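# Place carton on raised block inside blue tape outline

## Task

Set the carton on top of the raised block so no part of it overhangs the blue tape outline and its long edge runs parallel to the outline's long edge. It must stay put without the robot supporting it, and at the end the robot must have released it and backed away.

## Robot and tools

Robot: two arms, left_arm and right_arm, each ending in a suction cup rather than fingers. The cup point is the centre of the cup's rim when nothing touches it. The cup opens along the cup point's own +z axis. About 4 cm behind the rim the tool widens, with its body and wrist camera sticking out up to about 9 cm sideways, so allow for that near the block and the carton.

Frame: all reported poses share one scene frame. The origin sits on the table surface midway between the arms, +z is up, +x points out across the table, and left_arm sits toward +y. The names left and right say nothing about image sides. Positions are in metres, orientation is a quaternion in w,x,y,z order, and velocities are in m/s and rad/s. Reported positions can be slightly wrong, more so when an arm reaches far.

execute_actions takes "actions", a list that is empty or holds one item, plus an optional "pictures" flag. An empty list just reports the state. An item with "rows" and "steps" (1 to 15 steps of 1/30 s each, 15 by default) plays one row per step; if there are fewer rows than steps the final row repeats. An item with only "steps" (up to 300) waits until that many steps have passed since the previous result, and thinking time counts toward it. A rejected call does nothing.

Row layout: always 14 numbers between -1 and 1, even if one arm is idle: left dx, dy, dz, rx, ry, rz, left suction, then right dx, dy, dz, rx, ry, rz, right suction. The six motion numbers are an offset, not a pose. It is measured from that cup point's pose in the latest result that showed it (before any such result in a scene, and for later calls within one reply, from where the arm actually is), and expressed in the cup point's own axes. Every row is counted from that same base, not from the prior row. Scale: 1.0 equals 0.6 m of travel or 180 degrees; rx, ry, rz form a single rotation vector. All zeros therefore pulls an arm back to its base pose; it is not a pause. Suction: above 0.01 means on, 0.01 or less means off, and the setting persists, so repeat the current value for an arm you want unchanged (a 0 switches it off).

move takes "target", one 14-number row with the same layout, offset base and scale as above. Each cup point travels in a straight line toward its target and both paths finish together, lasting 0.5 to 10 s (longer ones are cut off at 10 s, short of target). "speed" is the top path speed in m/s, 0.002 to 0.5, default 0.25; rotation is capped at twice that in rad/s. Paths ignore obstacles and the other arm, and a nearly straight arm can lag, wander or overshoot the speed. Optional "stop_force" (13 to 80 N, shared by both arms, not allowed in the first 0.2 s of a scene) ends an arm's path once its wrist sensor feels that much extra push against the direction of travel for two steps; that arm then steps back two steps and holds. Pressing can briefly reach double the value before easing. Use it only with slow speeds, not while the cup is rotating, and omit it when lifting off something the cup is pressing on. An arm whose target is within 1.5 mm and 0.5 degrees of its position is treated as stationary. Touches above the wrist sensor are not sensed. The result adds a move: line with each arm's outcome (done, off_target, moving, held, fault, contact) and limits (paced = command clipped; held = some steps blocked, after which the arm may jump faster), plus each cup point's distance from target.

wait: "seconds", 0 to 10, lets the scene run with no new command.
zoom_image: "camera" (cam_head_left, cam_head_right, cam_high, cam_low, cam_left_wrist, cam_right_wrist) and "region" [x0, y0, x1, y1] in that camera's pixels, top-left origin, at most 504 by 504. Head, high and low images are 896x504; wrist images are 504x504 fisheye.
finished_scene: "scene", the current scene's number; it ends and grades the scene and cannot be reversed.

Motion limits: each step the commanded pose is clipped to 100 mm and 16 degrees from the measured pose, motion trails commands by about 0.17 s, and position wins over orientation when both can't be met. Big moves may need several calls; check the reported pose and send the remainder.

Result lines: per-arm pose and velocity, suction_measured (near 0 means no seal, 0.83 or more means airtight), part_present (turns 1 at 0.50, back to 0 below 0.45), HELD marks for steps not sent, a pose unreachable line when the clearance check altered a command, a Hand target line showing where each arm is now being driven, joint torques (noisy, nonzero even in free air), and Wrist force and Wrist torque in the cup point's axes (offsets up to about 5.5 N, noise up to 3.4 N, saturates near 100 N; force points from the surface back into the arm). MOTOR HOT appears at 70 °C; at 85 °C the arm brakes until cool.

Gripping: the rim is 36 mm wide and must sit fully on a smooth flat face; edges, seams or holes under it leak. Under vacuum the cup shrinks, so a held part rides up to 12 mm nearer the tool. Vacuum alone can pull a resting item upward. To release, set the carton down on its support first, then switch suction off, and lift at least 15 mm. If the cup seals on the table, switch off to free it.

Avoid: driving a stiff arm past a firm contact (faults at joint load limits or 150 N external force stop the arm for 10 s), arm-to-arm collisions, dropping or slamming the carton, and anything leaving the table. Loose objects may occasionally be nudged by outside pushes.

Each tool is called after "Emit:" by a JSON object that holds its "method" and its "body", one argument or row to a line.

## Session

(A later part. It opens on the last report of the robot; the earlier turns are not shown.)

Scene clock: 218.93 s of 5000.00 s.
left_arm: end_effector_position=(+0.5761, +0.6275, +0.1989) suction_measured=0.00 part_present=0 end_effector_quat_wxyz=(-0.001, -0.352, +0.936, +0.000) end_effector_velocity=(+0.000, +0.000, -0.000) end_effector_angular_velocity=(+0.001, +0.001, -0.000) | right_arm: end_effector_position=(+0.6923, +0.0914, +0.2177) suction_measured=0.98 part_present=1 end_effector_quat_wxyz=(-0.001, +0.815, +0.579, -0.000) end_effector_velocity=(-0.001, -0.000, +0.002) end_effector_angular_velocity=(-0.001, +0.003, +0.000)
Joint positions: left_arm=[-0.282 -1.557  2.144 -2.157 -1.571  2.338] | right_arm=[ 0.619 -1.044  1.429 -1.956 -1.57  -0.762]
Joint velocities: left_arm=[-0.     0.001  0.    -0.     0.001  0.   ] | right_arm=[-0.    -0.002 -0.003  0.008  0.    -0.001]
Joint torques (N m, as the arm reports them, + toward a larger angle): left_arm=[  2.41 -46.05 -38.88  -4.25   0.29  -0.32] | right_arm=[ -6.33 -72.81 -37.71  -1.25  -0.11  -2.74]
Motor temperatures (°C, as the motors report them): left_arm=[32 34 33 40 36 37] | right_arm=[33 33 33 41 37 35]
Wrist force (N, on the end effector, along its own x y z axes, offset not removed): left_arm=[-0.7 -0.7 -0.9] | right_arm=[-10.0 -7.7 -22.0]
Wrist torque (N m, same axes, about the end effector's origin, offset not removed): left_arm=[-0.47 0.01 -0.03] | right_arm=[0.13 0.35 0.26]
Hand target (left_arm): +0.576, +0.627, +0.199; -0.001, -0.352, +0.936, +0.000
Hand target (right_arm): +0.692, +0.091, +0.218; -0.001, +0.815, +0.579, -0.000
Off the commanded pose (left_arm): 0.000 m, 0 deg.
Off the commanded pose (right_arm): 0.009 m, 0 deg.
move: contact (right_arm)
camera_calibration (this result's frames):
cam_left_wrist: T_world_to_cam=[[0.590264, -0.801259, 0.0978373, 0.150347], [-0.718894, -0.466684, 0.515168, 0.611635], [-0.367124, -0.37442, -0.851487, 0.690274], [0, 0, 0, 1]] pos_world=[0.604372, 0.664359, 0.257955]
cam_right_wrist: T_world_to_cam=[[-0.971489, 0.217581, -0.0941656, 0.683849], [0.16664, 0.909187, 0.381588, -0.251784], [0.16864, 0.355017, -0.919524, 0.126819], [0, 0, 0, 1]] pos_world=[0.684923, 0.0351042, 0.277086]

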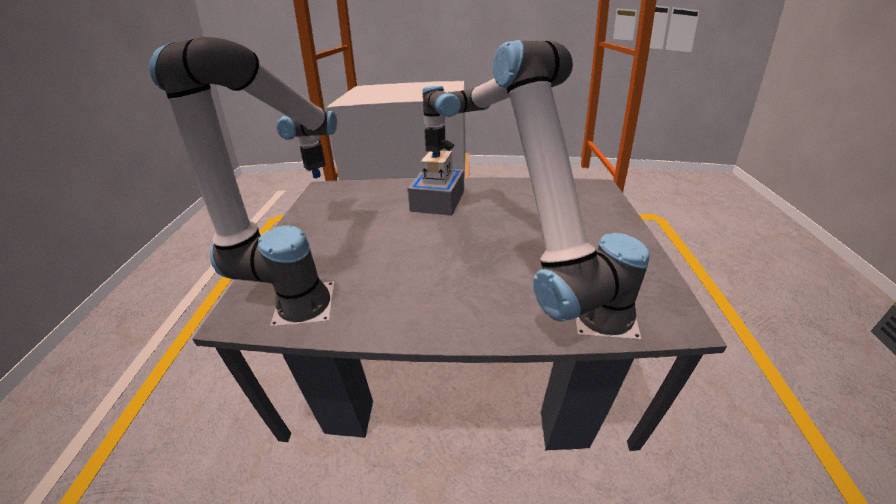

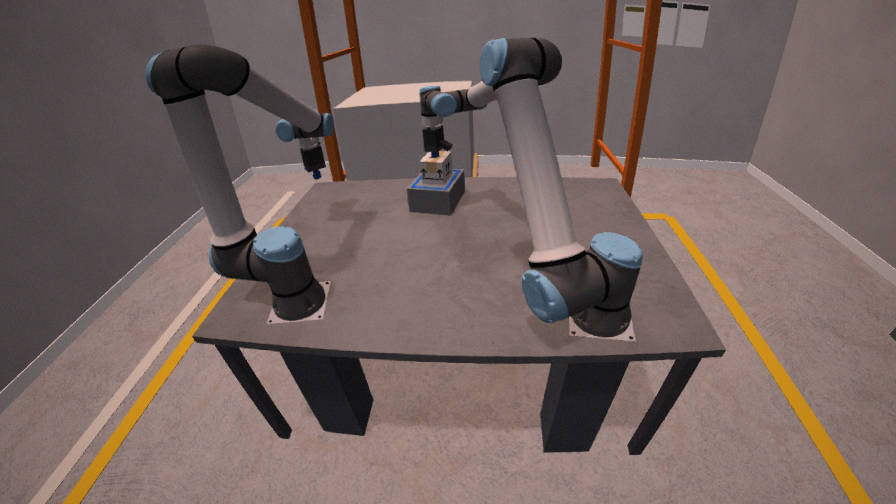

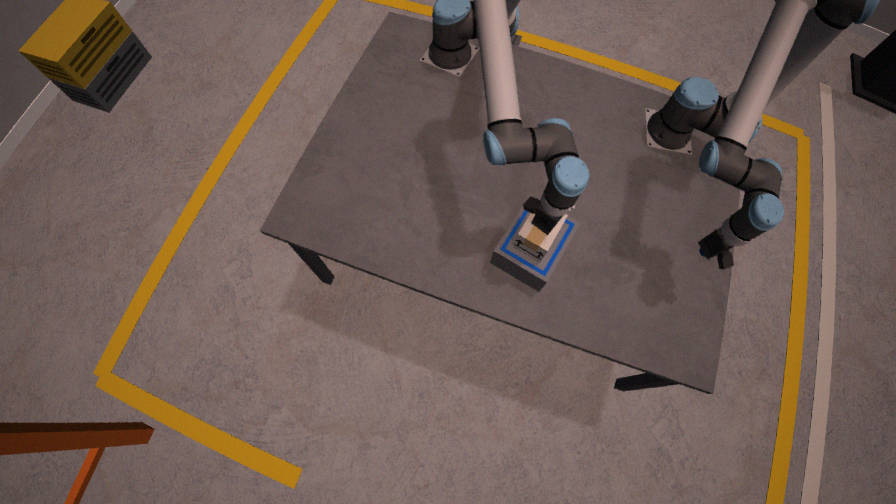

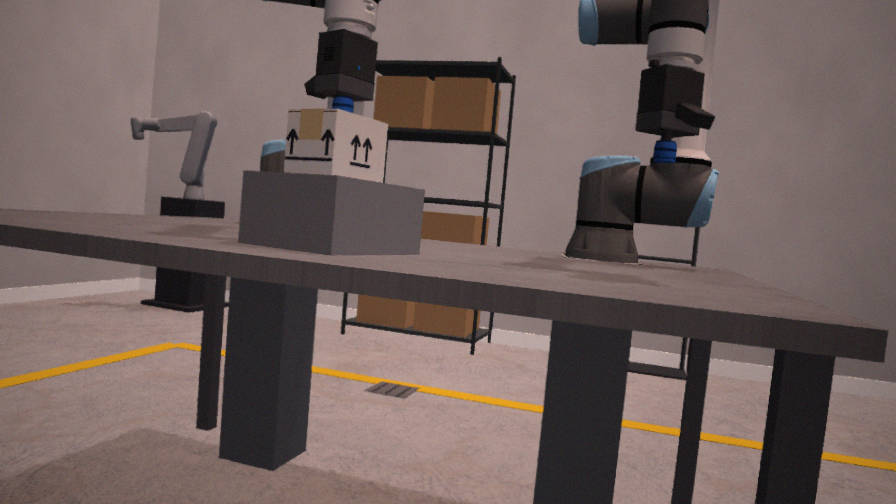

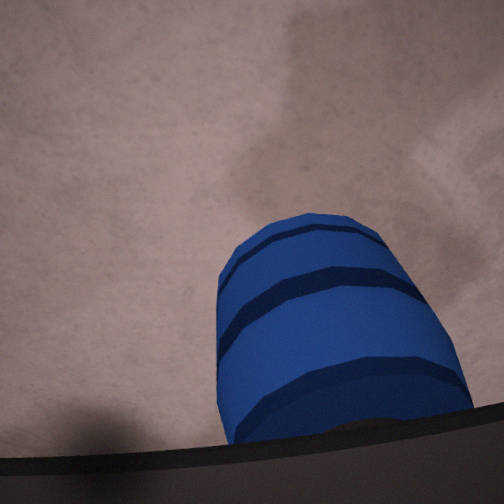

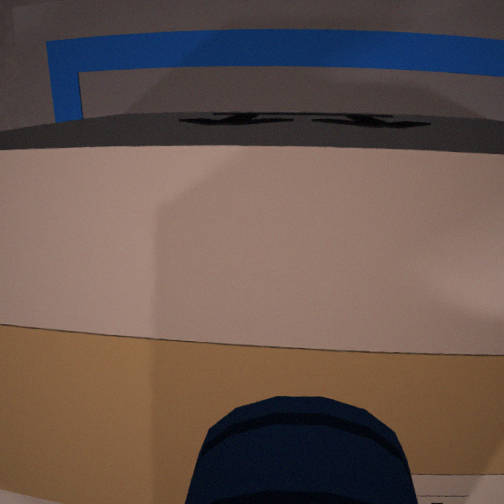

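The carton is resting on the block, centred inside the outline and lined up with it. I'll release it and lift the tool clear.

Emit:
{"method": "execute_actions", "body": {
  "actions": [
    {"rows": [[0,0,0,0,0,0,0, 0,0,-0.0017,0,0,0,0]], "steps": 8}
  ],
  "pictures": false
}}

Emit:
{"method": "move", "body": {
  "target": [0,0,0,0,0,0,0, 0,0,-0.2,0,0,0,0],
  "speed": 0.2
}}

Scene clock: 234.13 s of 5000.00 s.
left_arm: end_effector_position=(+0.5761, +0.6275, +0.1989) suction_measured=0.00 part_present=0 end_effector_quat_wxyz=(-0.001, -0.352, +0.936, +0.000) end_effector_velocity=(+0.000, +0.000, -0.000) end_effector_angular_velocity=(+0.000, +0.001, -0.000) | right_arm: end_effector_position=(+0.6923, +0.0914, +0.2188) suction_measured=0.00 part_present=0 end_effector_quat_wxyz=(-0.001, +0.815, +0.579, -0.000) end_effector_velocity=(-0.001, -0.000, -0.000) end_effector_angular_velocity=(-0.001, +0.003, +0.001)
Joint positions: left_arm=[-0.282 -1.557  2.144 -2.157 -1.571  2.338] | right_arm=[ 0.619 -1.044  1.428 -1.954 -1.57  -0.762]
Joint velocities: left_arm=[ 0.     0.001 -0.     0.     0.     0.   ] | right_arm=[-0.    -0.     0.     0.003  0.    -0.001]
Joint torques (N m, as the arm reports them, + toward a larger angle): left_arm=[  2.53 -46.6  -37.59  -4.04   0.6   -0.39] | right_arm=[ -7.03 -87.82 -40.36  -0.13   0.29  -2.49]
Motor temperatures (°C, as the motors report them): left_arm=[32 34 33 40 36 37] | right_arm=[33 33 33 41 37 35]
Wrist force (N, on the end effector, along its own x y z axes, offset not removed): left_arm=[-0.2 -0.7 0.2] | right_arm=[-1.2 0.5 -9.2]
Wrist torque (N m, same axes, about the end effector's origin, offset not removed): left_arm=[-0.48 -0.05 -0.08] | right_arm=[0.29 0.08 0.26]
Hand target (left_arm): +0.576, +0.627, +0.199; -0.001, -0.352, +0.936, +0.000
Hand target (right_arm): +0.692, +0.091, +0.219; -0.001, +0.815, +0.579, -0.000
Off the commanded pose (left_arm): 0.000 m, 0 deg.
Off the commanded pose (right_arm): 0.000 m, 0 deg.
Steps of this call (steps 1 to 90: nothing new was sent; then 11.93 s passed at rest; steps 91 to 98: all 8 steps of this action). Readings (end_effector_position | what the end effector reports):
91: left_arm (+0.5761, +0.6275, +0.1989) | right_arm (+0.6922, +0.0914, +0.2182) | left_arm suction_measured=0.00 part_present=0 | right_arm suction_measured=0.79 part_present=1
92: left_arm (+0.5761, +0.6275, +0.1989) | right_arm (+0.6923, +0.0914, +0.2183) | left_arm suction_measured=0.00 part_present=0 | right_arm suction_measured=0.33 part_present=0
94: left_arm (+0.5761, +0.6275, +0.1989) | right_arm (+0.6924, +0.0914, +0.2186) | left_arm suction_measured=0.00 part_present=0 | right_arm suction_measured=0.00 part_present=0
98: the state above

Scene clock: 235.53 s of 5000.00 s.
left_arm: end_effector_position=(+0.5761, +0.6275, +0.1989) suction_measured=0.00 part_present=0 end_effector_quat_wxyz=(-0.001, -0.352, +0.936, +0.000) end_effector_velocity=(+0.000, +0.000, +0.000) end_effector_angular_velocity=(+0.000, -0.001, -0.000) | right_arm: end_effector_position=(+0.6922, +0.0914, +0.3384) suction_measured=0.00 part_present=0 end_effector_quat_wxyz=(-0.001, +0.815, +0.579, -0.000) end_effector_velocity=(+0.000, -0.000, +0.003) end_effector_angular_velocity=(-0.000, -0.001, -0.001)
Joint positions: left_arm=[-0.282 -1.557  2.144 -2.157 -1.571  2.338] | right_arm=[ 0.619 -1.101  1.297 -1.766 -1.57  -0.762]
Joint velocities: left_arm=[ 0. -0. -0. -0.  0.  0.] | right_arm=[-0.    -0.001 -0.004  0.004 -0.001  0.001]
Joint torques (N m, as the arm reports them, + toward a larger angle): left_arm=[  1.47 -45.35 -37.24  -4.18   0.33  -0.01] | right_arm=[  7.41 -96.14 -50.25  -1.96  -0.29  -0.41]
Motor temperatures (°C, as the motors report them): left_arm=[32 34 33 40 36 37] | right_arm=[33 33 33 41 37 35]
Wrist force (N, on the end effector, along its own x y z axes, offset not removed): left_arm=[0.1 -2.2 -3.0] | right_arm=[-1.7 2.9 3.5]
Wrist torque (N m, same axes, about the end effector's origin, offset not removed): left_arm=[-0.68 -0.12 0.02] | right_arm=[0.65 0.39 0.26]
Hand target (left_arm): +0.576, +0.627, +0.199; -0.001, -0.352, +0.936, +0.000
Hand target (right_arm): +0.692, +0.091, +0.339; -0.001, +0.815, +0.579, -0.000
Off the commanded pose (left_arm): 0.000 m, 0 deg.
Off the commanded pose (right_arm): 0.000 m, 0 deg.
move: done
camera_calibration (this result's frames):
cam_left_wrist: T_world_to_cam=[[0.590264, -0.801259, 0.0978373, 0.150347], [-0.718894, -0.466684, 0.515168, 0.611634], [-0.367124, -0.37442, -0.851487, 0.690274], [0, 0, 0, 1]] pos_world=[0.604372, 0.664359, 0.257955]
cam_right_wrist: T_world_to_cam=[[-0.971482, 0.217592, -0.0942122, 0.695203], [0.166611, 0.909139, 0.381716, -0.297883], [0.16871, 0.355134, -0.919465, 0.237759], [0, 0, 0, 1]] pos_world=[0.684895, 0.0351098, 0.397815]

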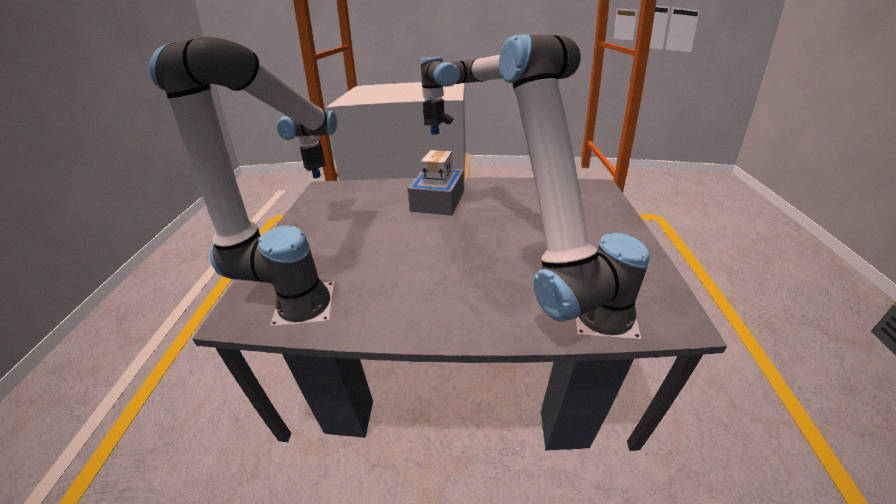

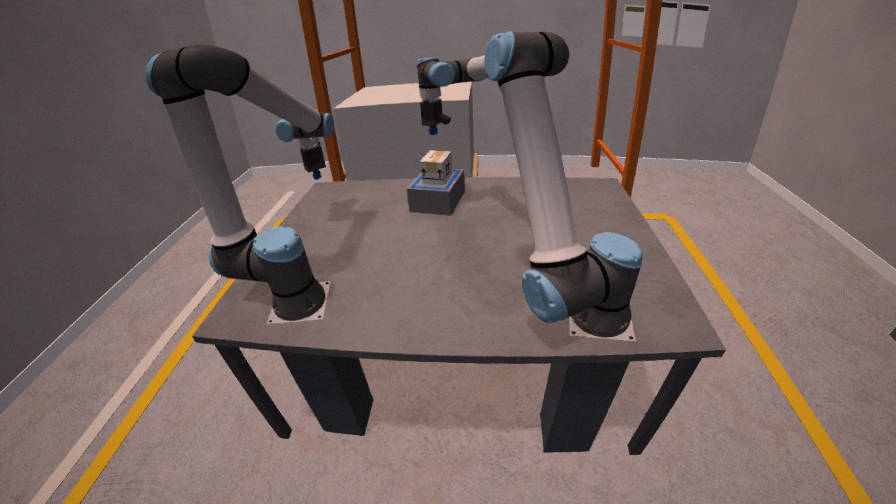

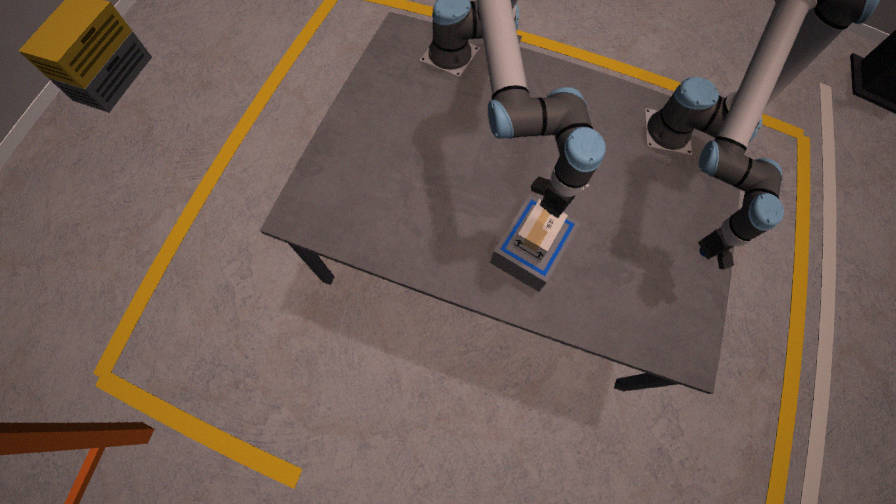

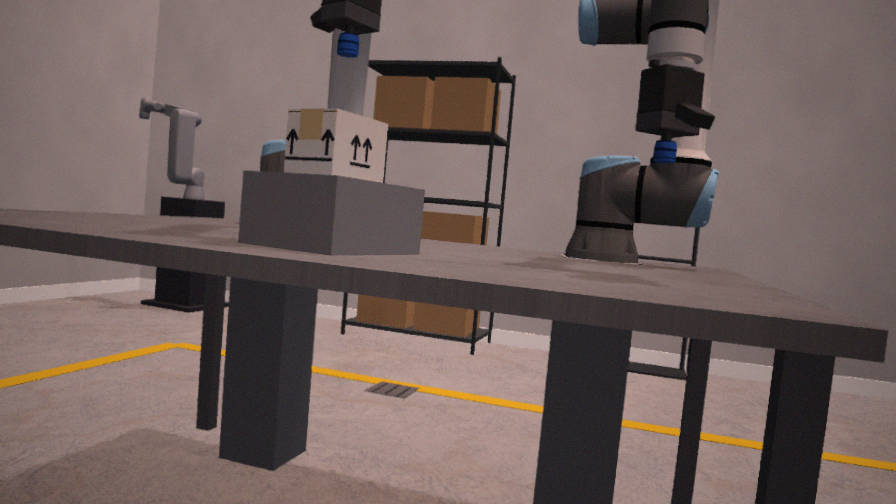

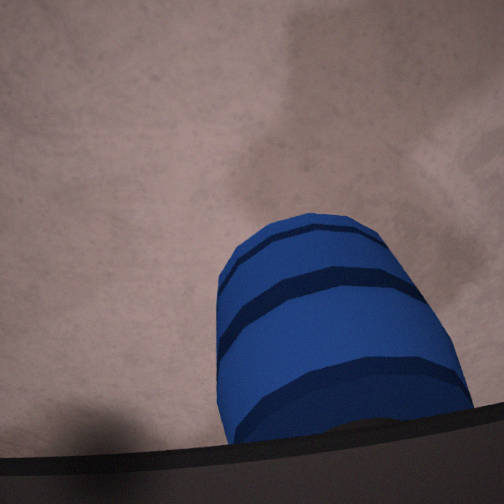

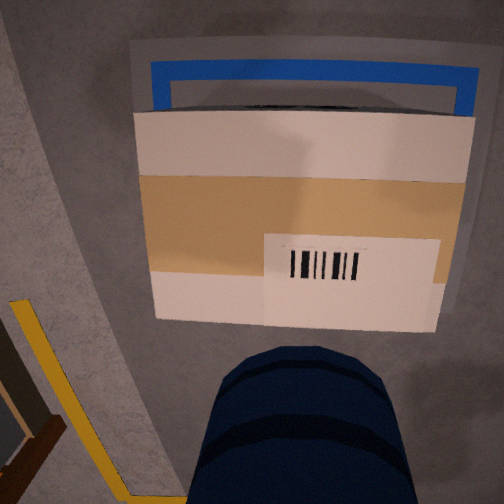

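Emit:
{"method": "finished_scene", "body": {
  "scene": 2
}}

The scene is finished: the task was done.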